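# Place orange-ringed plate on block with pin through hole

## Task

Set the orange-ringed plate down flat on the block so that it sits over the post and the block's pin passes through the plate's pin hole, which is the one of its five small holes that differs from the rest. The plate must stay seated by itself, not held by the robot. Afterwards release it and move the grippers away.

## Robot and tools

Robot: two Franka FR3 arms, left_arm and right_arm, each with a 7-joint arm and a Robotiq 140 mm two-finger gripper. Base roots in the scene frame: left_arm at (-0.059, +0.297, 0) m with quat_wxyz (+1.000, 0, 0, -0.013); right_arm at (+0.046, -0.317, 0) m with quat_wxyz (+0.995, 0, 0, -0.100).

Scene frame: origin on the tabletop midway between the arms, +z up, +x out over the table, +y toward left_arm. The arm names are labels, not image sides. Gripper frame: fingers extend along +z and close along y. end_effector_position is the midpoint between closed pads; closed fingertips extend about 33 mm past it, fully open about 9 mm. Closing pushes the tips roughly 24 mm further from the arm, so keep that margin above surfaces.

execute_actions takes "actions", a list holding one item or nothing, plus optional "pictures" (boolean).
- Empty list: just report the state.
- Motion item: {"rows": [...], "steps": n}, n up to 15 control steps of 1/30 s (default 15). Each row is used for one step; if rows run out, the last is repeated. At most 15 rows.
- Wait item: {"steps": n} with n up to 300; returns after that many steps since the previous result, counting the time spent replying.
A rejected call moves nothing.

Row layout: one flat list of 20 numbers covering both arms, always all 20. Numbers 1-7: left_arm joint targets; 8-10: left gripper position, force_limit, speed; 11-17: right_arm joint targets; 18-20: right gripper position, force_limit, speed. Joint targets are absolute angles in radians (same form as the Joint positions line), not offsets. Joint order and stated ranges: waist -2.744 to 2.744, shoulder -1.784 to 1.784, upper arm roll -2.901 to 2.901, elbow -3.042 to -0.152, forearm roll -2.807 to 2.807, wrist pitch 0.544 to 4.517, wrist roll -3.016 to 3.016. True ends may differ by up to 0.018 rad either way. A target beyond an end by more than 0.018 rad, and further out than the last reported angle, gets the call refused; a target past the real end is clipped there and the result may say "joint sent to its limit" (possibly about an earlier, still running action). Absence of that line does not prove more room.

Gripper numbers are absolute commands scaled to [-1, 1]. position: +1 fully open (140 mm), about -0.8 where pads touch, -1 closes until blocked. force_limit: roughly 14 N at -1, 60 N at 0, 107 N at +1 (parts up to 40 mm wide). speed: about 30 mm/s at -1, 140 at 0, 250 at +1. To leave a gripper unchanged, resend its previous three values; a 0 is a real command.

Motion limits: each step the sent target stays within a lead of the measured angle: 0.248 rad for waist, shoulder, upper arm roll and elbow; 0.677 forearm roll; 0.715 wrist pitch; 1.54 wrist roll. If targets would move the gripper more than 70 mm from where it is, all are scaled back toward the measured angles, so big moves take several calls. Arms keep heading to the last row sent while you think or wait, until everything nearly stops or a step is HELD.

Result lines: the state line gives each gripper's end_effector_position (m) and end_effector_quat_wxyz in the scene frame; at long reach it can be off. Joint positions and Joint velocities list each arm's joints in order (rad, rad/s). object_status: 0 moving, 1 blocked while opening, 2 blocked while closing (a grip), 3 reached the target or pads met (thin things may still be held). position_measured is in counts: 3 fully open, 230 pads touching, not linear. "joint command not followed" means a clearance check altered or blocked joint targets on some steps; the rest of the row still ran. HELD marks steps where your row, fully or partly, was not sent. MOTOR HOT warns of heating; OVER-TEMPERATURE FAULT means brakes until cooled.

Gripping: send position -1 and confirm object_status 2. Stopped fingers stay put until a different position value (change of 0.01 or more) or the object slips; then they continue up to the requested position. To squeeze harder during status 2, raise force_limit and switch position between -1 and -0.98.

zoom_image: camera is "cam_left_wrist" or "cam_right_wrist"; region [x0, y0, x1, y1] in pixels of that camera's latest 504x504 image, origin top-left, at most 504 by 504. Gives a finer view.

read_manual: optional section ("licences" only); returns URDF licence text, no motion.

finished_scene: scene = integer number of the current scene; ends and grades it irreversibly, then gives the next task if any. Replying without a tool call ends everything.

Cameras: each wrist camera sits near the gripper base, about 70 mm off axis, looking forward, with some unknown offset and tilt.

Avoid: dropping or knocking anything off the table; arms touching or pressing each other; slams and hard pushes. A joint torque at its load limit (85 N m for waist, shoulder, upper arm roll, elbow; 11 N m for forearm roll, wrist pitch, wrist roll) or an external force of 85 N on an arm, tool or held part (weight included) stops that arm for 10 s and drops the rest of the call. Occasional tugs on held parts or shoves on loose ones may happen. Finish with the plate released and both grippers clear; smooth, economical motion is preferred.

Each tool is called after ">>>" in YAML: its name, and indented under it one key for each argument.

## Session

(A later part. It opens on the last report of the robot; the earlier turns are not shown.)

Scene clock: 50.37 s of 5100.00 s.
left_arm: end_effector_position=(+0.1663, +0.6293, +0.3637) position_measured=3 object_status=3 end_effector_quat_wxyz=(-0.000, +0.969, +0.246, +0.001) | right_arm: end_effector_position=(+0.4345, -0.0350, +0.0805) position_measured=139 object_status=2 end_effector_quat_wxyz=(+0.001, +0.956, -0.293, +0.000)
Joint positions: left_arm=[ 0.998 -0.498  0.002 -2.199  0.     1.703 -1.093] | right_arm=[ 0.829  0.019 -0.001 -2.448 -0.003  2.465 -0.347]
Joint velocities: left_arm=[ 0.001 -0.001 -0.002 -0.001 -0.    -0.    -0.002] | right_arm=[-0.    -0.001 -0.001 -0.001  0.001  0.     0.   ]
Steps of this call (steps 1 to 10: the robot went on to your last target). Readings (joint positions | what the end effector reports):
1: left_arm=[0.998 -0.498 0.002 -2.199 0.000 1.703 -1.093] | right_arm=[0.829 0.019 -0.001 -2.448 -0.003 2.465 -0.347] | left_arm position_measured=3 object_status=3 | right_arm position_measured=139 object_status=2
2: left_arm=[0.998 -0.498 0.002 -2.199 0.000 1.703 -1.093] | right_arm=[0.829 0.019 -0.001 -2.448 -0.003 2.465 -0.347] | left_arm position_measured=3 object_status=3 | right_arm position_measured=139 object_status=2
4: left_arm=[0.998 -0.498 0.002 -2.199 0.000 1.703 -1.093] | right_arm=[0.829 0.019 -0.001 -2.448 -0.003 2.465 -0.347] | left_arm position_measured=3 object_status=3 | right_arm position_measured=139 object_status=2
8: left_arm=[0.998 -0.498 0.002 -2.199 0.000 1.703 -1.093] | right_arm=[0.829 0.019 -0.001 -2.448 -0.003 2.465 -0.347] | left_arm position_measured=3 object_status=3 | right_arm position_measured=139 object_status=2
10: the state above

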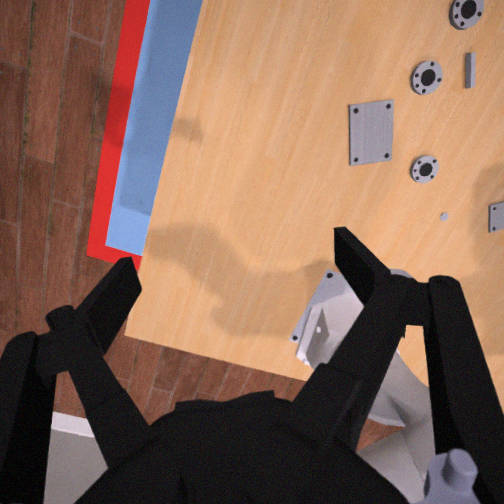

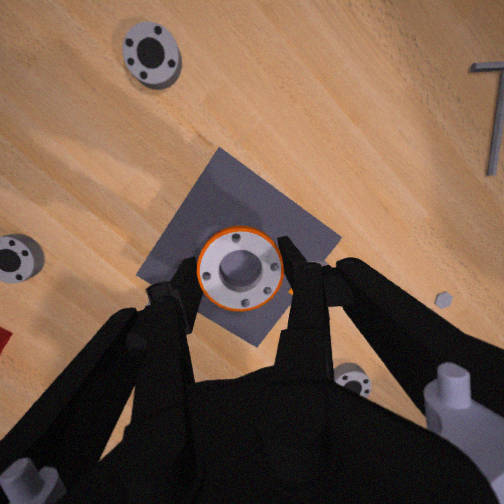

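>>> execute_actions:
  actions:
    - {"rows":[[1.0,-0.5,0,-2.2,0,1.7,-1.1,1,0,0,0.827,0.036,0,-2.457,0,2.493,-0.34,-1,0,-0.4]]}

>>> zoom_image:
  camera: "cam_right_wrist"
  region: [190,220,290,320]

Scene clock: 54.33 s of 5100.00 s.
left_arm: end_effector_position=(+0.1663, +0.6293, +0.3637) position_measured=3 object_status=3 end_effector_quat_wxyz=(-0.000, +0.969, +0.246, +0.001) | right_arm: end_effector_position=(+0.4341, -0.0351, +0.0740) position_measured=139 object_status=2 end_effector_quat_wxyz=(+0.001, +0.956, -0.293, +0.000)
Joint positions: left_arm=[ 0.998 -0.498  0.002 -2.199  0.     1.703 -1.093] | right_arm=[ 0.829  0.031 -0.    -2.454 -0.003  2.484 -0.347]
Joint velocities: left_arm=[ 0.001 -0.    -0.    -0.001 -0.001 -0.    -0.002] | right_arm=[-0.001 -0.    -0.001  0.001  0.001  0.     0.   ]
Steps of this call (steps 1 to 15: the robot went on to your last target; steps 16 to 90: nothing new was sent; then 0.47 s passed at rest; steps 91 to 105: all 15 steps of this action). Readings (joint positions | what the end effector reports):
91: left_arm=[0.998 -0.498 0.002 -2.199 0.000 1.703 -1.093] | right_arm=[0.829 0.021 -0.001 -2.449 -0.003 2.470 -0.347] | left_arm position_measured=3 object_status=3 | right_arm position_measured=139 object_status=2
92: left_arm=[0.998 -0.498 0.002 -2.199 0.000 1.703 -1.093] | right_arm=[0.829 0.024 -0.001 -2.450 -0.003 2.474 -0.347] | left_arm position_measured=3 object_status=3 | right_arm position_measured=139 object_status=2
94: left_arm=[0.998 -0.498 0.002 -2.199 0.000 1.703 -1.093] | right_arm=[0.829 0.030 -0.000 -2.453 -0.003 2.479 -0.347] | left_arm position_measured=3 object_status=3 | right_arm position_measured=139 object_status=2
98: left_arm=[0.998 -0.498 0.002 -2.199 0.000 1.703 -1.093] | right_arm=[0.829 0.031 -0.000 -2.454 -0.003 2.484 -0.347] | left_arm position_measured=3 object_status=3 | right_arm position_measured=139 object_status=2
105: the state above

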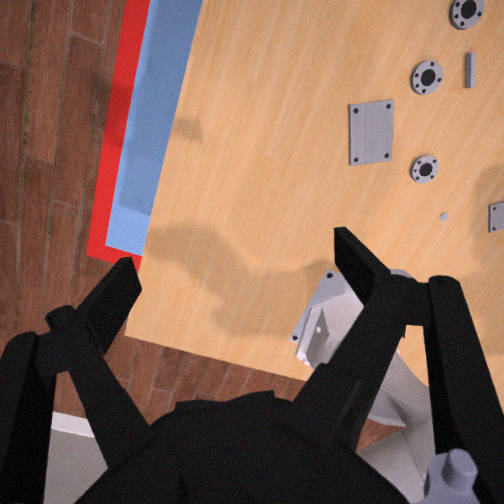

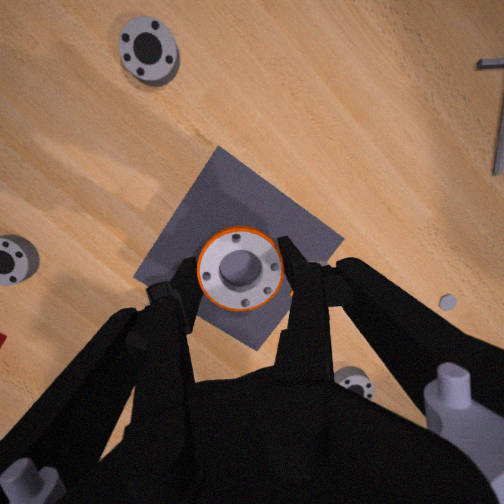

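Region (190, 220, 290, 320) of cam_right_wrist's 504x504 image, scaled by 5.040, with more detail than that image has.

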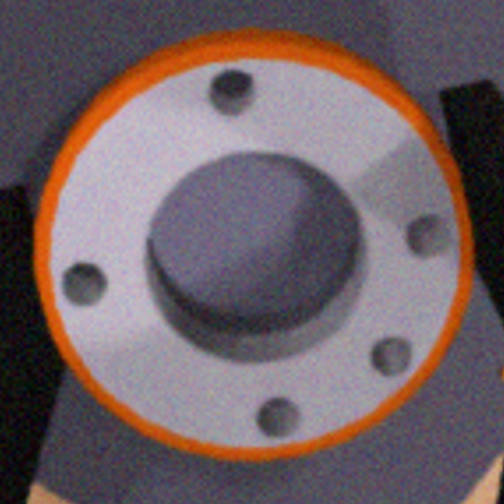

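>>> execute_actions:
  actions:
    - {"rows":[[1.0,-0.5,0,-2.2,0,1.7,-1.1,1,0,0,0.834,0.027,0,-2.452,0,2.479,-0.34,-1,0,-0.4]],"steps":12}
  pictures: false

>>> execute_actions:
  actions:
    - {"rows":[[1.0,-0.5,0,-2.2,0,1.7,-1.1,1,0,0,0.834,0.038,0,-2.458,0,2.496,-0.34,-1,0,-0.4]]}

>>> zoom_image:
  camera: "cam_right_wrist"
  region: [190,220,290,320]

Scene clock: 60.30 s of 5100.00 s.
left_arm: end_effector_position=(+0.1663, +0.6293, +0.3637) position_measured=3 object_status=3 end_effector_quat_wxyz=(-0.000, +0.969, +0.246, +0.001) | right_arm: end_effector_position=(+0.4328, -0.0339, +0.0748) position_measured=139 object_status=2 end_effector_quat_wxyz=(+0.001, +0.957, -0.291, +0.000)
Joint positions: left_arm=[ 0.998 -0.498  0.002 -2.199  0.     1.703 -1.093] | right_arm=[ 0.832  0.029 -0.    -2.454 -0.003  2.481 -0.347]
Joint velocities: left_arm=[-0.001 -0.001 -0.002 -0.     0.     0.    -0.   ] | right_arm=[-0.001 -0.002 -0.001 -0.001 -0.001 -0.002  0.   ]
Steps of this call (steps 1 to 15: the robot went on to your last target; steps 16 to 90: nothing new was sent; then 2.57 s passed at rest; steps 91 to 102: all 12 steps of this action). Readings (joint positions | what the end effector reports):
91: left_arm=[0.998 -0.498 0.002 -2.199 0.000 1.703 -1.093] | right_arm=[0.829 0.030 -0.000 -2.454 -0.003 2.484 -0.347] | left_arm position_measured=3 object_status=3 | right_arm position_measured=139 object_status=2
92: left_arm=[0.998 -0.498 0.002 -2.199 0.000 1.703 -1.093] | right_arm=[0.830 0.030 -0.000 -2.454 -0.003 2.483 -0.347] | left_arm position_measured=3 object_status=3 | right_arm position_measured=139 object_status=2
94: left_arm=[0.998 -0.498 0.002 -2.199 0.000 1.703 -1.093] | right_arm=[0.831 0.029 -0.000 -2.454 -0.003 2.482 -0.347] | left_arm position_measured=3 object_status=3 | right_arm position_measured=139 object_status=2
98: left_arm=[0.998 -0.498 0.002 -2.199 0.000 1.703 -1.093] | right_arm=[0.832 0.029 -0.000 -2.454 -0.003 2.482 -0.347] | left_arm position_measured=3 object_status=3 | right_arm position_measured=139 object_status=2
102: the state above

Scene clock: 60.80 s of 5100.00 s.
left_arm: end_effector_position=(+0.1663, +0.6293, +0.3637) position_measured=3 object_status=3 end_effector_quat_wxyz=(-0.000, +0.969, +0.246, +0.001) | right_arm: end_effector_position=(+0.4333, -0.0335, +0.0741) position_measured=139 object_status=2 end_effector_quat_wxyz=(+0.000, +0.957, -0.291, +0.001)
Joint positions: left_arm=[ 0.998 -0.498  0.002 -2.199  0.     1.703 -1.093] | right_arm=[ 0.832  0.031 -0.    -2.454 -0.002  2.486 -0.347]
Joint velocities: left_arm=[-0.    -0.    -0.     0.    -0.     0.001 -0.003] | right_arm=[ 0.001  0.    -0.001 -0.001 -0.001 -0.    -0.001]
Steps of this call (steps 1 to 15: all 15 steps of this action). Readings (joint positions | what the end effector reports):
1: left_arm=[0.998 -0.498 0.002 -2.199 0.000 1.703 -1.093] | right_arm=[0.832 0.030 -0.000 -2.454 -0.003 2.483 -0.347] | left_arm position_measured=3 object_status=3 | right_arm position_measured=139 object_status=2
2: left_arm=[0.998 -0.498 0.002 -2.199 0.000 1.703 -1.093] | right_arm=[0.832 0.031 -0.000 -2.454 -0.002 2.485 -0.347] | left_arm position_measured=3 object_status=3 | right_arm position_measured=139 object_status=2
4: left_arm=[0.998 -0.498 0.002 -2.199 0.000 1.703 -1.093] | right_arm=[0.832 0.031 -0.000 -2.454 -0.002 2.486 -0.347] | left_arm position_measured=3 object_status=3 | right_arm position_measured=139 object_status=2
8: left_arm=[0.998 -0.498 0.002 -2.199 0.000 1.703 -1.093] | right_arm=[0.832 0.031 -0.000 -2.454 -0.002 2.486 -0.347] | left_arm position_measured=3 object_status=3 | right_arm position_measured=139 object_status=2
15: the state above

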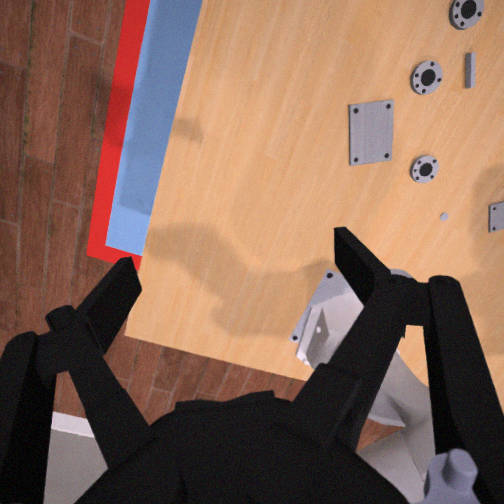

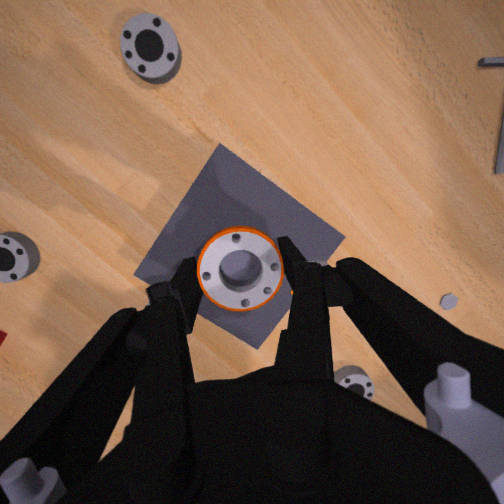

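Region (190, 220, 290, 320) of cam_right_wrist's 504x504 image, scaled by 5.040, with more detail than that image has.

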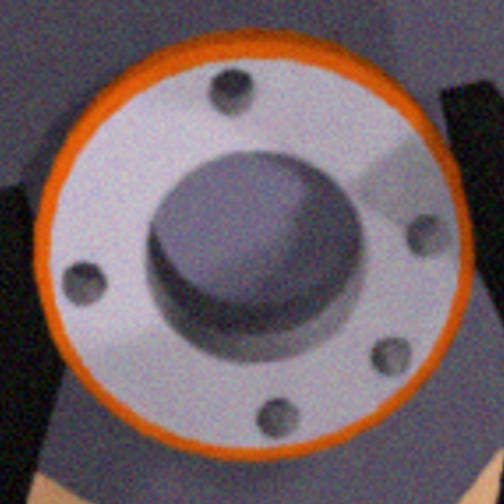

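>>> execute_actions:
  actions:
    - {"rows":[[1.0,-0.5,0,-2.2,0,1.7,-1.1,1,0,0,0.823,0.026,0,-2.454,0,2.479,-0.34,-1,0,-0.4]],"steps":12}
  pictures: false

>>> execute_actions:
  actions:
    - {"rows":[[1.0,-0.5,0,-2.2,0,1.7,-1.1,1,0,0,0.823,0.036,0,-2.46,0,2.494,-0.34,-1,0,-0.4]]}

>>> zoom_image:
  camera: "cam_right_wrist"
  region: [190,220,290,320]

Scene clock: 64.60 s of 5100.00 s.
left_arm: end_effector_position=(+0.1663, +0.6293, +0.3637) position_measured=3 object_status=3 end_effector_quat_wxyz=(-0.000, +0.969, +0.246, +0.001) | right_arm: end_effector_position=(+0.4347, -0.0366, +0.0751) position_measured=139 object_status=2 end_effector_quat_wxyz=(+0.001, +0.956, -0.294, +0.000)
Joint positions: left_arm=[ 0.998 -0.498  0.002 -2.199  0.     1.703 -1.093] | right_arm=[ 0.825  0.028  0.    -2.454 -0.002  2.481 -0.347]
Joint velocities: left_arm=[ 0.003  0.001 -0.     0.001 -0.001  0.001 -0.002] | right_arm=[-0.001 -0.001 -0.001  0.    -0.    -0.003 -0.001]
Steps of this call (steps 1 to 15: the robot went on to your last target; steps 16 to 90: nothing new was sent; then 0.40 s passed at rest; steps 91 to 102: all 12 steps of this action). Readings (joint positions | what the end effector reports):
91: left_arm=[0.998 -0.498 0.002 -2.199 0.000 1.703 -1.093] | right_arm=[0.831 0.030 0.000 -2.454 -0.002 2.485 -0.347] | left_arm position_measured=3 object_status=3 | right_arm position_measured=139 object_status=2
92: left_arm=[0.998 -0.498 0.002 -2.199 0.000 1.703 -1.093] | right_arm=[0.829 0.029 0.000 -2.454 -0.002 2.484 -0.347] | left_arm position_measured=3 object_status=3 | right_arm position_measured=139 object_status=2
94: left_arm=[0.998 -0.498 0.002 -2.199 0.000 1.703 -1.093] | right_arm=[0.826 0.028 0.000 -2.454 -0.002 2.483 -0.347] | left_arm position_measured=3 object_status=3 | right_arm position_measured=139 object_status=2
98: left_arm=[0.998 -0.498 0.002 -2.199 0.000 1.703 -1.093] | right_arm=[0.825 0.028 0.000 -2.454 -0.002 2.482 -0.347] | left_arm position_measured=3 object_status=3 | right_arm position_measured=139 object_status=2
102: the state above

Scene clock: 65.10 s of 5100.00 s.
left_arm: end_effector_position=(+0.1663, +0.6293, +0.3637) position_measured=3 object_status=3 end_effector_quat_wxyz=(-0.000, +0.969, +0.246, +0.001) | right_arm: end_effector_position=(+0.4351, -0.0363, +0.0740) position_measured=139 object_status=2 end_effector_quat_wxyz=(-0.000, +0.956, -0.295, +0.001)
Joint positions: left_arm=[ 0.998 -0.498  0.002 -2.199  0.     1.703 -1.093] | right_arm=[ 0.825  0.03   0.    -2.456 -0.002  2.487 -0.346]
Joint velocities: left_arm=[ 0.001  0.     0.001  0.001  0.001 -0.001  0.   ] | right_arm=[-0.001  0.     0.001  0.001  0.     0.     0.001]
Steps of this call (steps 1 to 15: all 15 steps of this action). Readings (joint positions | what the end effector reports):
1: left_arm=[0.998 -0.498 0.002 -2.199 0.000 1.703 -1.093] | right_arm=[0.825 0.029 0.000 -2.455 -0.002 2.483 -0.347] | left_arm position_measured=3 object_status=3 | right_arm position_measured=139 object_status=2
2: left_arm=[0.998 -0.498 0.002 -2.199 0.000 1.703 -1.093] | right_arm=[0.825 0.030 0.000 -2.455 -0.002 2.485 -0.347] | left_arm position_measured=3 object_status=3 | right_arm position_measured=139 object_status=2
4: left_arm=[0.998 -0.498 0.002 -2.199 0.000 1.703 -1.093] | right_arm=[0.825 0.030 0.000 -2.456 -0.002 2.487 -0.347] | left_arm position_measured=3 object_status=3 | right_arm position_measured=139 object_status=2
8: left_arm=[0.998 -0.498 0.002 -2.199 0.000 1.703 -1.093] | right_arm=[0.825 0.030 0.000 -2.456 -0.002 2.487 -0.346] | left_arm position_measured=3 object_status=3 | right_arm position_measured=139 object_status=2
15: the state above

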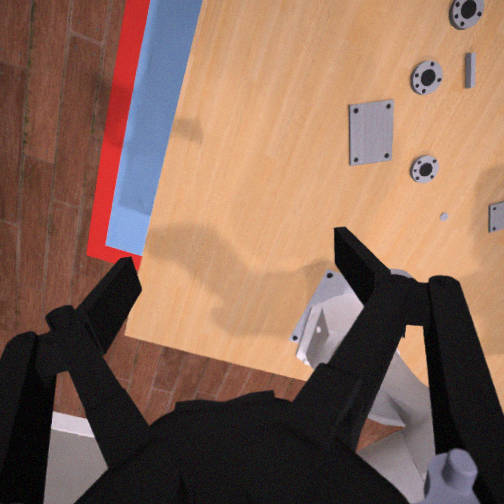

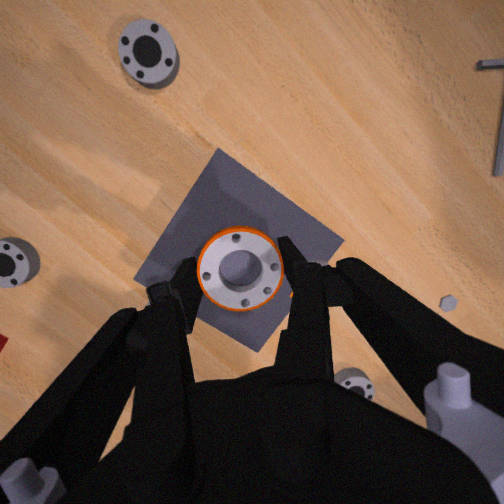

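Region (190, 220, 290, 320) of cam_right_wrist's 504x504 image, scaled by 5.040, with more detail than that image has.

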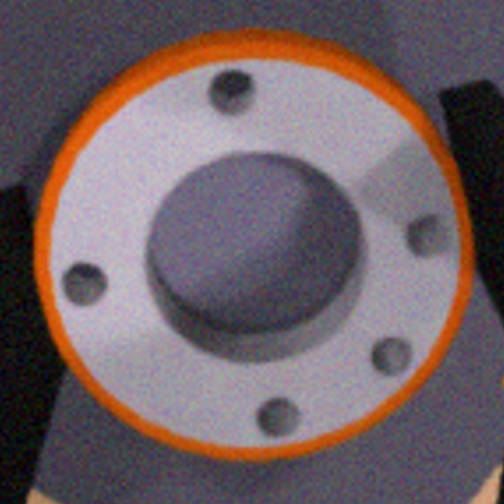

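>>> execute_actions:
  actions:
    - {"rows":[[1.0,-0.5,0,-2.2,0,1.7,-1.1,1,0,0,0.8285,0.028,0,-2.455,0,2.483,-0.34,-1,0,-0.4]],"steps":12}
  pictures: false

>>> execute_actions:
  actions:
    - {"rows":[[1.0,-0.5,0,-2.2,0,1.7,-1.1,1,0,0,0.8285,0.036,0,-2.46,0,2.494,-0.34,-1,0,-0.4]]}

>>> zoom_image:
  camera: "cam_right_wrist"
  region: [210,240,270,300]

Scene clock: 69.17 s of 5100.00 s.
left_arm: end_effector_position=(+0.1663, +0.6293, +0.3637) position_measured=3 object_status=3 end_effector_quat_wxyz=(-0.000, +0.969, +0.246, +0.001) | right_arm: end_effector_position=(+0.4341, -0.0358, +0.0742) position_measured=139 object_status=2 end_effector_quat_wxyz=(+0.000, +0.956, -0.294, +0.001)
Joint positions: left_arm=[ 0.998 -0.498  0.002 -2.199  0.     1.703 -1.093] | right_arm=[ 0.827  0.029  0.    -2.456 -0.002  2.485 -0.346]
Joint velocities: left_arm=[-0.001 -0.001  0.    -0.     0.001 -0.    -0.   ] | right_arm=[ 0.001 -0.001  0.001 -0.    -0.    -0.001  0.   ]
Steps of this call (steps 1 to 15: the robot went on to your last target; steps 16 to 90: nothing new was sent; then 0.67 s passed at rest; steps 91 to 102: all 12 steps of this action). Readings (joint positions | what the end effector reports):
91: left_arm=[0.998 -0.498 0.002 -2.199 0.000 1.703 -1.093] | right_arm=[0.825 0.029 0.000 -2.456 -0.002 2.487 -0.346] | left_arm position_measured=3 object_status=3 | right_arm position_measured=139 object_status=2
92: left_arm=[0.998 -0.498 0.002 -2.199 0.000 1.703 -1.093] | right_arm=[0.825 0.029 0.000 -2.456 -0.002 2.487 -0.346] | left_arm position_measured=3 object_status=3 | right_arm position_measured=139 object_status=2
94: left_arm=[0.998 -0.498 0.002 -2.199 0.000 1.703 -1.093] | right_arm=[0.826 0.029 0.000 -2.456 -0.002 2.486 -0.346] | left_arm position_measured=3 object_status=3 | right_arm position_measured=139 object_status=2
98: left_arm=[0.998 -0.498 0.002 -2.199 0.000 1.703 -1.093] | right_arm=[0.827 0.029 0.000 -2.456 -0.002 2.485 -0.346] | left_arm position_measured=3 object_status=3 | right_arm position_measured=139 object_status=2
102: the state above

Scene clock: 69.67 s of 5100.00 s.
left_arm: end_effector_position=(+0.1663, +0.6293, +0.3637) position_measured=3 object_status=3 end_effector_quat_wxyz=(-0.000, +0.969, +0.246, +0.001) | right_arm: end_effector_position=(+0.4342, -0.0357, +0.0740) position_measured=139 object_status=2 end_effector_quat_wxyz=(+0.000, +0.956, -0.294, +0.001)
Joint positions: left_arm=[ 0.998 -0.498  0.002 -2.199  0.     1.703 -1.093] | right_arm=[ 0.827  0.03   0.    -2.456 -0.002  2.486 -0.346]
Joint velocities: left_arm=[ 0.002 -0.001  0.     0.001  0.    -0.001  0.   ] | right_arm=[-0.001 -0.001 -0.001 -0.     0.001  0.     0.   ]
Steps of this call (steps 1 to 15: all 15 steps of this action). Readings (joint positions | what the end effector reports):
1: left_arm=[0.998 -0.498 0.002 -2.199 0.000 1.703 -1.093] | right_arm=[0.827 0.030 0.000 -2.456 -0.002 2.486 -0.346] | left_arm position_measured=3 object_status=3 | right_arm position_measured=139 object_status=2
2: left_arm=[0.998 -0.498 0.002 -2.199 0.000 1.703 -1.093] | right_arm=[0.827 0.030 0.000 -2.456 -0.002 2.486 -0.346] | left_arm position_measured=3 object_status=3 | right_arm position_measured=139 object_status=2
4: left_arm=[0.998 -0.498 0.002 -2.199 0.000 1.703 -1.093] | right_arm=[0.827 0.030 0.000 -2.456 -0.002 2.486 -0.346] | left_arm position_measured=3 object_status=3 | right_arm position_measured=139 object_status=2
8: left_arm=[0.998 -0.498 0.002 -2.199 0.000 1.703 -1.093] | right_arm=[0.827 0.030 0.000 -2.456 -0.002 2.486 -0.346] | left_arm position_measured=3 object_status=3 | right_arm position_measured=139 object_status=2
15: the state above

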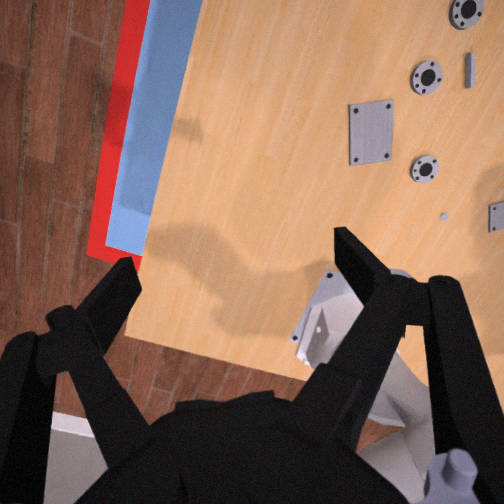

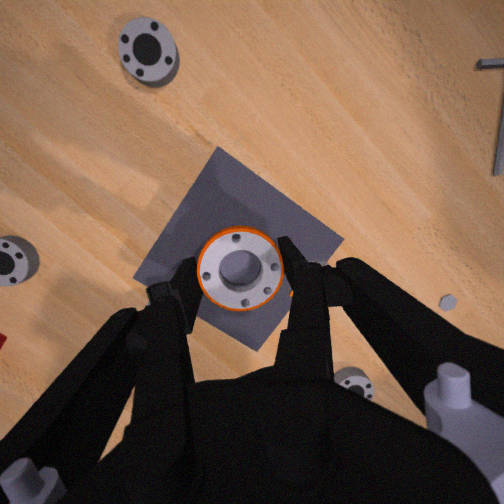

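Region (210, 240, 270, 300) of cam_right_wrist's 504x504 image, scaled by 8.400, with more detail than that image has.

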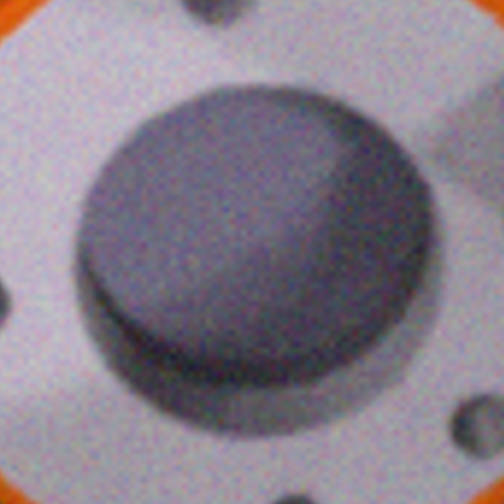

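>>> execute_actions:
  actions:
    - {"rows":[[1.0,-0.5,0,-2.2,0,1.7,-1.1,1,0,0,0.8235,0.030,0,-2.450,0,2.482,-0.34,-1,0,-0.4]],"steps":12}
  pictures: false

>>> execute_actions:
  actions:
    - {"rows":[[1.0,-0.5,0,-2.2,0,1.7,-1.1,1,0,0,0.8235,0.039,0,-2.457,0,2.495,-0.34,-1,0,-0.4]]}

>>> zoom_image:
  camera: "cam_right_wrist"
  region: [210,240,270,300]

Scene clock: 74.07 s of 5100.00 s.
left_arm: end_effector_position=(+0.1663, +0.6293, +0.3637) position_measured=3 object_status=3 end_effector_quat_wxyz=(-0.000, +0.969, +0.246, +0.001) | right_arm: end_effector_position=(+0.4360, -0.0353, +0.0755) position_measured=139 object_status=2 end_effector_quat_wxyz=(-0.001, +0.956, -0.294, +0.001)
Joint positions: left_arm=[ 0.998 -0.498  0.002 -2.199  0.     1.703 -1.093] | right_arm=[ 0.825  0.029  0.    -2.452 -0.002  2.484 -0.346]
Joint velocities: left_arm=[ 0.    -0.     0.001 -0.    -0.001  0.     0.   ] | right_arm=[-0.    -0.001 -0.    -0.     0.001 -0.001 -0.   ]
Steps of this call (steps 1 to 15: the robot went on to your last target; steps 16 to 90: nothing new was sent; then 1.00 s passed at rest; steps 91 to 102: all 12 steps of this action). Readings (joint positions | what the end effector reports):
91: left_arm=[0.998 -0.498 0.002 -2.199 0.000 1.703 -1.093] | right_arm=[0.827 0.029 0.000 -2.455 -0.002 2.485 -0.346] | left_arm position_measured=3 object_status=3 | right_arm position_measured=139 object_status=2
92: left_arm=[0.998 -0.498 0.002 -2.199 0.000 1.703 -1.093] | right_arm=[0.826 0.029 0.000 -2.454 -0.002 2.485 -0.346] | left_arm position_measured=3 object_status=3 | right_arm position_measured=139 object_status=2
94: left_arm=[0.998 -0.498 0.002 -2.199 0.000 1.703 -1.093] | right_arm=[0.826 0.029 0.000 -2.452 -0.002 2.485 -0.346] | left_arm position_measured=3 object_status=3 | right_arm position_measured=139 object_status=2
98: left_arm=[0.998 -0.498 0.002 -2.199 0.000 1.703 -1.093] | right_arm=[0.825 0.029 0.000 -2.452 -0.002 2.484 -0.346] | left_arm position_measured=3 object_status=3 | right_arm position_measured=139 object_status=2
102: the state above

Scene clock: 74.57 s of 5100.00 s.
left_arm: end_effector_position=(+0.1663, +0.6293, +0.3637) position_measured=3 object_status=3 end_effector_quat_wxyz=(-0.000, +0.969, +0.246, +0.001) | right_arm: end_effector_position=(+0.4362, -0.0354, +0.0742) position_measured=139 object_status=2 end_effector_quat_wxyz=(-0.001, +0.956, -0.294, +0.002)
Joint positions: left_arm=[ 0.998 -0.498  0.002 -2.199  0.     1.703 -1.093] | right_arm=[ 0.825  0.032  0.    -2.453 -0.002  2.488 -0.346]
Joint velocities: left_arm=[-0.001  0.002  0.001  0.     0.    -0.    -0.001] | right_arm=[-0.001  0.001  0.     0.     0.    -0.001 -0.001]
Steps of this call (steps 1 to 15: all 15 steps of this action). Readings (joint positions | what the end effector reports):
1: left_arm=[0.998 -0.498 0.002 -2.199 0.000 1.703 -1.093] | right_arm=[0.825 0.030 0.000 -2.452 -0.002 2.486 -0.346] | left_arm position_measured=3 object_status=3 | right_arm position_measured=139 object_status=2
2: left_arm=[0.998 -0.498 0.002 -2.199 0.000 1.703 -1.093] | right_arm=[0.825 0.032 0.000 -2.453 -0.002 2.487 -0.346] | left_arm position_measured=3 object_status=3 | right_arm position_measured=139 object_status=2
4: left_arm=[0.998 -0.498 0.002 -2.199 0.000 1.703 -1.093] | right_arm=[0.825 0.032 0.000 -2.453 -0.002 2.488 -0.346] | left_arm position_measured=3 object_status=3 | right_arm position_measured=139 object_status=2
8: left_arm=[0.998 -0.498 0.002 -2.199 0.000 1.703 -1.093] | right_arm=[0.825 0.032 0.000 -2.453 -0.002 2.488 -0.346] | left_arm position_measured=3 object_status=3 | right_arm position_measured=139 object_status=2
15: the state above

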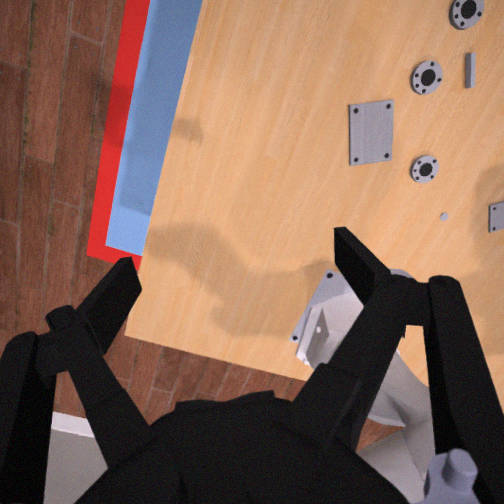

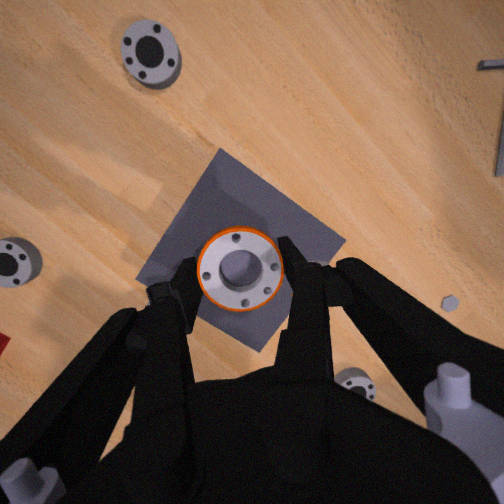

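Region (210, 240, 270, 300) of cam_right_wrist's 504x504 image, scaled by 8.400, with more detail than that image has.

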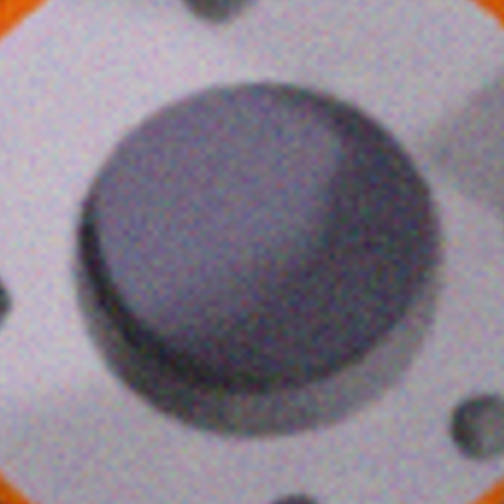

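>>> execute_actions:
  actions:
    - {"rows":[[1.0,-0.5,0,-2.2,0,1.7,-1.1,1,0,0,0.8225,0.025,0,-2.458,0,2.482,-0.34,-1,0,-0.4]],"steps":12}
  pictures: false

>>> execute_actions:
  actions:
    - {"rows":[[1.0,-0.5,0,-2.2,0,1.7,-1.1,1,0,0,0.8225,0.034,0,-2.464,0,2.495,-0.34,-1,0,-0.4]]}

>>> zoom_image:
  camera: "cam_right_wrist"
  region: [210,240,270,300]

Scene clock: 79.53 s of 5100.00 s.
left_arm: end_effector_position=(+0.1662, +0.6293, +0.3636) position_measured=3 object_status=3 end_effector_quat_wxyz=(-0.000, +0.969, +0.246, +0.001) | right_arm: end_effector_position=(+0.4344, -0.0370, +0.0747) position_measured=139 object_status=2 end_effector_quat_wxyz=(+0.000, +0.956, -0.295, +0.001)
Joint positions: left_arm=[ 0.998 -0.498  0.002 -2.199  0.     1.703 -1.093] | right_arm=[ 0.824  0.027  0.    -2.457 -0.002  2.484 -0.346]
Joint velocities: left_arm=[ 0.    -0.     0.001 -0.    -0.001 -0.001  0.002] | right_arm=[ 0.     0.002 -0.001  0.001 -0.    -0.002  0.001]
Steps of this call (steps 1 to 15: the robot went on to your last target; steps 16 to 90: nothing new was sent; then 1.57 s passed at rest; steps 91 to 102: all 12 steps of this action). Readings (joint positions | what the end effector reports):
91: left_arm=[0.998 -0.498 0.002 -2.199 0.000 1.703 -1.093] | right_arm=[0.825 0.031 0.000 -2.453 -0.002 2.487 -0.346] | left_arm position_measured=3 object_status=3 | right_arm position_measured=139 object_status=2
92: left_arm=[0.998 -0.498 0.002 -2.199 0.000 1.703 -1.093] | right_arm=[0.825 0.029 0.000 -2.454 -0.002 2.487 -0.346] | left_arm position_measured=3 object_status=3 | right_arm position_measured=139 object_status=2
94: left_arm=[0.998 -0.498 0.002 -2.199 0.000 1.703 -1.093] | right_arm=[0.824 0.028 0.000 -2.456 -0.002 2.486 -0.346] | left_arm position_measured=3 object_status=3 | right_arm position_measured=139 object_status=2
98: left_arm=[0.998 -0.498 0.002 -2.199 0.000 1.703 -1.093] | right_arm=[0.824 0.027 0.000 -2.457 -0.002 2.485 -0.346] | left_arm position_measured=3 object_status=3 | right_arm position_measured=139 object_status=2
102: the state above

Scene clock: 80.03 s of 5100.00 s.
left_arm: end_effector_position=(+0.1662, +0.6293, +0.3636) position_measured=3 object_status=3 end_effector_quat_wxyz=(-0.000, +0.969, +0.246, +0.001) | right_arm: end_effector_position=(+0.4345, -0.0370, +0.0742) position_measured=139 object_status=2 end_effector_quat_wxyz=(-0.000, +0.956, -0.295, +0.001)
Joint positions: left_arm=[ 0.998 -0.498  0.002 -2.199  0.     1.703 -1.093] | right_arm=[ 0.824  0.027  0.    -2.459 -0.002  2.488 -0.346]
Joint velocities: left_arm=[ 0.    -0.    -0.     0.001  0.001 -0.001  0.001] | right_arm=[-0.    -0.    -0.    -0.001 -0.    -0.     0.001]
Steps of this call (steps 1 to 15: all 15 steps of this action). Readings (joint positions | what the end effector reports):
1: left_arm=[0.998 -0.498 0.002 -2.199 0.000 1.703 -1.093] | right_arm=[0.824 0.028 0.000 -2.458 -0.002 2.486 -0.346] | left_arm position_measured=3 object_status=3 | right_arm position_measured=139 object_status=2
2: left_arm=[0.998 -0.498 0.002 -2.199 0.000 1.703 -1.093] | right_arm=[0.824 0.028 0.000 -2.458 -0.002 2.487 -0.346] | left_arm position_measured=3 object_status=3 | right_arm position_measured=139 object_status=2
4: left_arm=[0.998 -0.498 0.002 -2.199 0.000 1.703 -1.093] | right_arm=[0.824 0.027 0.000 -2.459 -0.002 2.488 -0.346] | left_arm position_measured=3 object_status=3 | right_arm position_measured=139 object_status=2
8: left_arm=[0.998 -0.498 0.002 -2.199 0.000 1.703 -1.093] | right_arm=[0.824 0.027 0.000 -2.459 -0.002 2.488 -0.346] | left_arm position_measured=3 object_status=3 | right_arm position_measured=139 object_status=2
15: the state above

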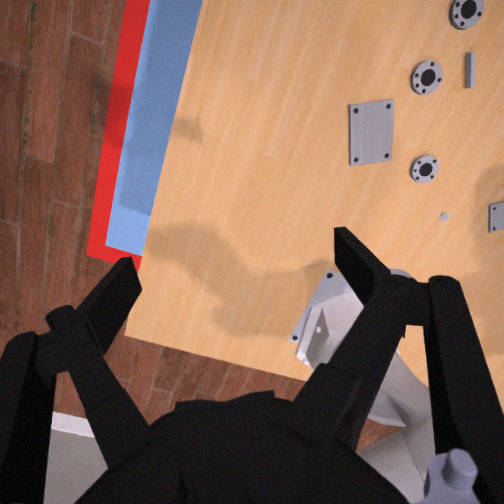

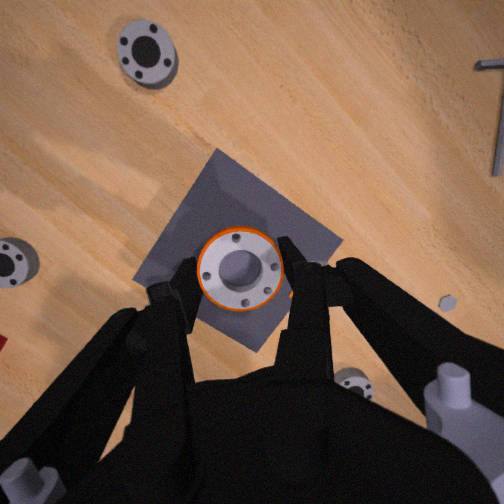

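Region (210, 240, 270, 300) of cam_right_wrist's 504x504 image, scaled by 8.400, with more detail than that image has.

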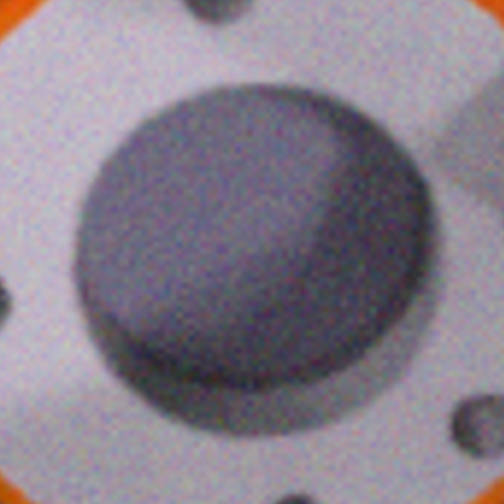

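>>> execute_actions:
  actions:
    - {"rows":[[1.0,-0.5,0,-2.2,0,1.7,-1.1,1,0,0,0.820,0.028,0,-2.456,0,2.484,-0.34,-1,0,-0.4]],"steps":12}
  pictures: false

>>> execute_actions:
  actions:
    - {"rows":[[1.0,-0.5,0,-2.2,0,1.7,-1.1,1,0,0,0.820,0.036,0,-2.461,0,2.495,-0.34,-1,0,-0.4]]}

>>> zoom_image:
  camera: "cam_right_wrist"
  region: [210,240,270,300]

Scene clock: 83.97 s of 5100.00 s.
left_arm: end_effector_position=(+0.1662, +0.6292, +0.3636) position_measured=3 object_status=3 end_effector_quat_wxyz=(-0.000, +0.969, +0.246, +0.001) | right_arm: end_effector_position=(+0.4352, -0.0379, +0.0745) position_measured=139 object_status=2 end_effector_quat_wxyz=(-0.000, +0.955, -0.296, +0.001)
Joint positions: left_arm=[ 0.998 -0.498  0.002 -2.199  0.     1.703 -1.093] | right_arm=[ 0.822  0.027  0.    -2.458 -0.002  2.486 -0.346]
Joint velocities: left_arm=[ 0.     0.001 -0.001  0.001  0.001 -0.     0.001] | right_arm=[-0.001 -0.002  0.     0.    -0.    -0.001 -0.002]
Steps of this call (steps 1 to 15: the robot went on to your last target; steps 16 to 90: nothing new was sent; then 0.53 s passed at rest; steps 91 to 102: all 12 steps of this action). Readings (joint positions | what the end effector reports):
91: left_arm=[0.998 -0.498 0.002 -2.199 0.000 1.703 -1.093] | right_arm=[0.824 0.027 0.000 -2.459 -0.002 2.488 -0.346] | left_arm position_measured=3 object_status=3 | right_arm position_measured=139 object_status=2
92: left_arm=[0.998 -0.498 0.002 -2.199 0.000 1.703 -1.093] | right_arm=[0.823 0.027 0.000 -2.458 -0.002 2.488 -0.346] | left_arm position_measured=3 object_status=3 | right_arm position_measured=139 object_status=2
94: left_arm=[0.998 -0.498 0.002 -2.199 0.000 1.703 -1.093] | right_arm=[0.822 0.027 0.000 -2.458 -0.002 2.487 -0.346] | left_arm position_measured=3 object_status=3 | right_arm position_measured=139 object_status=2
98: left_arm=[0.998 -0.498 0.002 -2.199 0.000 1.703 -1.093] | right_arm=[0.822 0.027 0.000 -2.458 -0.002 2.486 -0.346] | left_arm position_measured=3 object_status=3 | right_arm position_measured=139 object_status=2
102: the state above

Scene clock: 84.47 s of 5100.00 s.
left_arm: end_effector_position=(+0.1662, +0.6292, +0.3636) position_measured=3 object_status=3 end_effector_quat_wxyz=(-0.000, +0.969, +0.246, +0.001) | right_arm: end_effector_position=(+0.4357, -0.0377, +0.0742) position_measured=139 object_status=2 end_effector_quat_wxyz=(-0.001, +0.955, -0.296, +0.001)
Joint positions: left_arm=[ 0.998 -0.498  0.002 -2.199  0.     1.703 -1.093] | right_arm=[ 0.822  0.028  0.    -2.458 -0.002  2.488 -0.346]
Joint velocities: left_arm=[-0.     0.001 -0.    -0.     0.     0.     0.001] | right_arm=[ 0.     0.     0.001  0.001 -0.001 -0.001  0.001]
Steps of this call (steps 1 to 15: all 15 steps of this action). Readings (joint positions | what the end effector reports):
1: left_arm=[0.998 -0.498 0.002 -2.199 0.000 1.703 -1.093] | right_arm=[0.822 0.028 0.000 -2.458 -0.002 2.487 -0.346] | left_arm position_measured=3 object_status=3 | right_arm position_measured=139 object_status=2
2: left_arm=[0.998 -0.498 0.002 -2.199 0.000 1.703 -1.093] | right_arm=[0.822 0.028 0.000 -2.458 -0.002 2.488 -0.346] | left_arm position_measured=3 object_status=3 | right_arm position_measured=139 object_status=2
4: left_arm=[0.998 -0.498 0.002 -2.199 0.000 1.703 -1.093] | right_arm=[0.822 0.028 0.000 -2.458 -0.002 2.488 -0.346] | left_arm position_measured=3 object_status=3 | right_arm position_measured=139 object_status=2
8: left_arm=[0.998 -0.498 0.002 -2.199 0.000 1.703 -1.093] | right_arm=[0.822 0.028 0.000 -2.458 -0.002 2.488 -0.346] | left_arm position_measured=3 object_status=3 | right_arm position_measured=139 object_status=2
15: the state above

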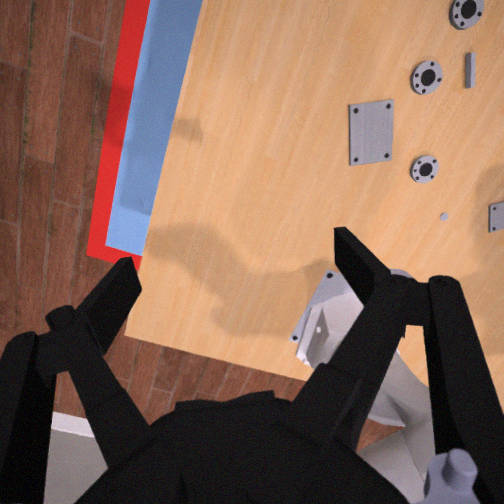

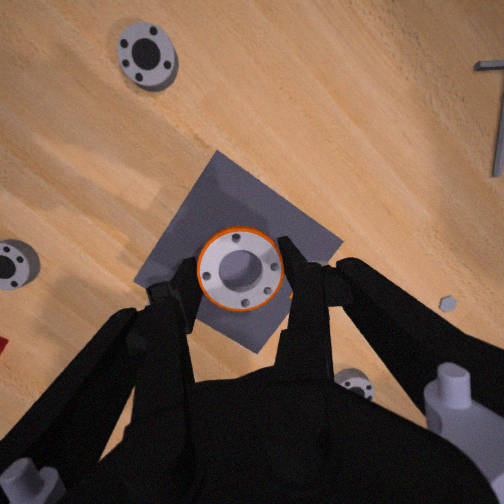

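Region (210, 240, 270, 300) of cam_right_wrist's 504x504 image, scaled by 8.400, with more detail than that image has.

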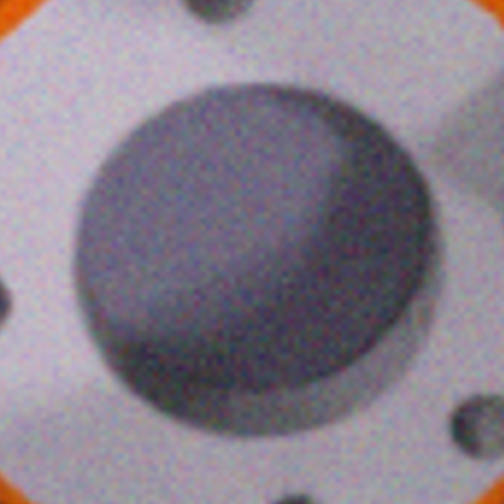

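>>> execute_actions:
  actions:
    - {"rows":[[1.0,-0.5,0,-2.2,0,1.7,-1.1,1,0,0,0.8255,0.027,0,-2.458,0,2.485,-0.34,-1,0,-0.4]],"steps":12}
  pictures: false

>>> execute_actions:
  actions:
    - {"rows":[[1.0,-0.5,0,-2.2,0,1.7,-1.1,1,0,0,0.8255,0.038,0,-2.461,0,2.497,-0.34,-1,0,-0.4]]}

>>> zoom_image:
  camera: "cam_right_wrist"
  region: [210,240,270,300]

Scene clock: 88.03 s of 5100.00 s.
left_arm: end_effector_position=(+0.1662, +0.6292, +0.3636) position_measured=3 object_status=3 end_effector_quat_wxyz=(-0.000, +0.969, +0.246, +0.001) | right_arm: end_effector_position=(+0.4348, -0.0371, +0.0743) position_measured=139 object_status=2 end_effector_quat_wxyz=(-0.000, +0.955, -0.295, +0.001)
Joint positions: left_arm=[ 0.998 -0.498  0.002 -2.199  0.     1.703 -1.093] | right_arm=[ 0.824  0.028  0.    -2.458 -0.002  2.487 -0.346]
Joint velocities: left_arm=[-0.001 -0.     0.002 -0.001 -0.     0.    -0.001] | right_arm=[-0.001 -0.001 -0.001  0.     0.     0.     0.   ]
Steps of this call (steps 1 to 15: the robot went on to your last target; steps 16 to 90: nothing new was sent; then 0.17 s passed at rest; steps 91 to 102: all 12 steps of this action). Readings (joint positions | what the end effector reports):
91: left_arm=[0.998 -0.498 0.002 -2.199 0.000 1.703 -1.093] | right_arm=[0.822 0.028 0.000 -2.458 -0.002 2.488 -0.346] | left_arm position_measured=3 object_status=3 | right_arm position_measured=139 object_status=2
92: left_arm=[0.998 -0.498 0.002 -2.199 0.000 1.703 -1.093] | right_arm=[0.822 0.028 0.000 -2.458 -0.002 2.488 -0.346] | left_arm position_measured=3 object_status=3 | right_arm position_measured=139 object_status=2
94: left_arm=[0.998 -0.498 0.002 -2.199 0.000 1.703 -1.093] | right_arm=[0.823 0.028 0.000 -2.458 -0.002 2.487 -0.346] | left_arm position_measured=3 object_status=3 | right_arm position_measured=139 object_status=2
98: left_arm=[0.998 -0.498 0.002 -2.199 0.000 1.703 -1.093] | right_arm=[0.824 0.028 0.000 -2.458 -0.002 2.487 -0.346] | left_arm position_measured=3 object_status=3 | right_arm position_measured=139 object_status=2
102: the state above

Scene clock: 88.53 s of 5100.00 s.
left_arm: end_effector_position=(+0.1662, +0.6292, +0.3636) position_measured=3 object_status=3 end_effector_quat_wxyz=(-0.000, +0.969, +0.246, +0.001) | right_arm: end_effector_position=(+0.4353, -0.0366, +0.0738) position_measured=139 object_status=2 end_effector_quat_wxyz=(-0.001, +0.955, -0.295, +0.002)
Joint positions: left_arm=[ 0.998 -0.498  0.002 -2.199  0.     1.703 -1.093] | right_arm=[ 0.824  0.029  0.    -2.458 -0.002  2.49  -0.346]
Joint velocities: left_arm=[ 0.    -0.001  0.001  0.001  0.001 -0.001  0.   ] | right_arm=[-0.    -0.    -0.001  0.001 -0.    -0.001  0.001]
Steps of this call (steps 1 to 15: all 15 steps of this action). Readings (joint positions | what the end effector reports):
1: left_arm=[0.998 -0.498 0.002 -2.199 0.000 1.703 -1.093] | right_arm=[0.824 0.028 0.000 -2.458 -0.002 2.489 -0.346] | left_arm position_measured=3 object_status=3 | right_arm position_measured=139 object_status=2
2: left_arm=[0.998 -0.498 0.002 -2.199 0.000 1.703 -1.093] | right_arm=[0.824 0.029 0.000 -2.458 -0.002 2.490 -0.346] | left_arm position_measured=3 object_status=3 | right_arm position_measured=139 object_status=2
4: left_arm=[0.998 -0.498 0.002 -2.199 0.000 1.703 -1.093] | right_arm=[0.824 0.029 0.000 -2.458 -0.002 2.490 -0.346] | left_arm position_measured=3 object_status=3 | right_arm position_measured=139 object_status=2
8: left_arm=[0.998 -0.498 0.002 -2.199 0.000 1.703 -1.093] | right_arm=[0.824 0.029 0.000 -2.458 -0.002 2.490 -0.346] | left_arm position_measured=3 object_status=3 | right_arm position_measured=139 object_status=2
15: the state above

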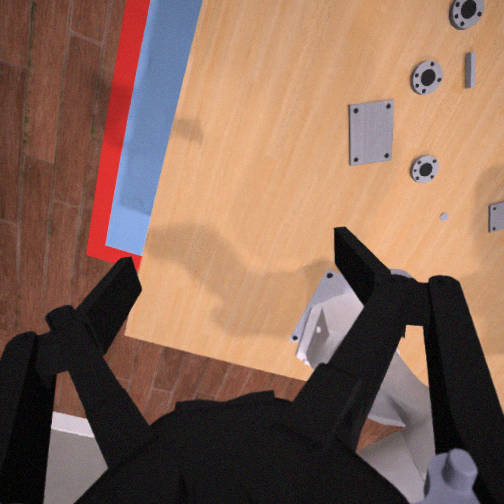

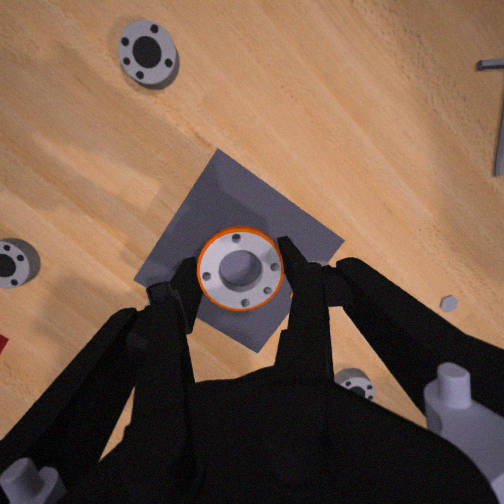

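Region (210, 240, 270, 300) of cam_right_wrist's 504x504 image, scaled by 8.400, with more detail than that image has.

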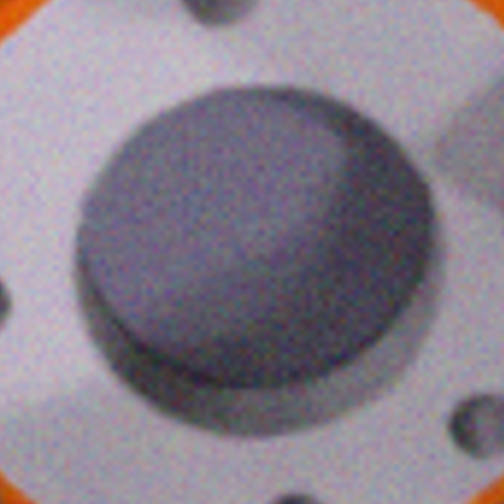

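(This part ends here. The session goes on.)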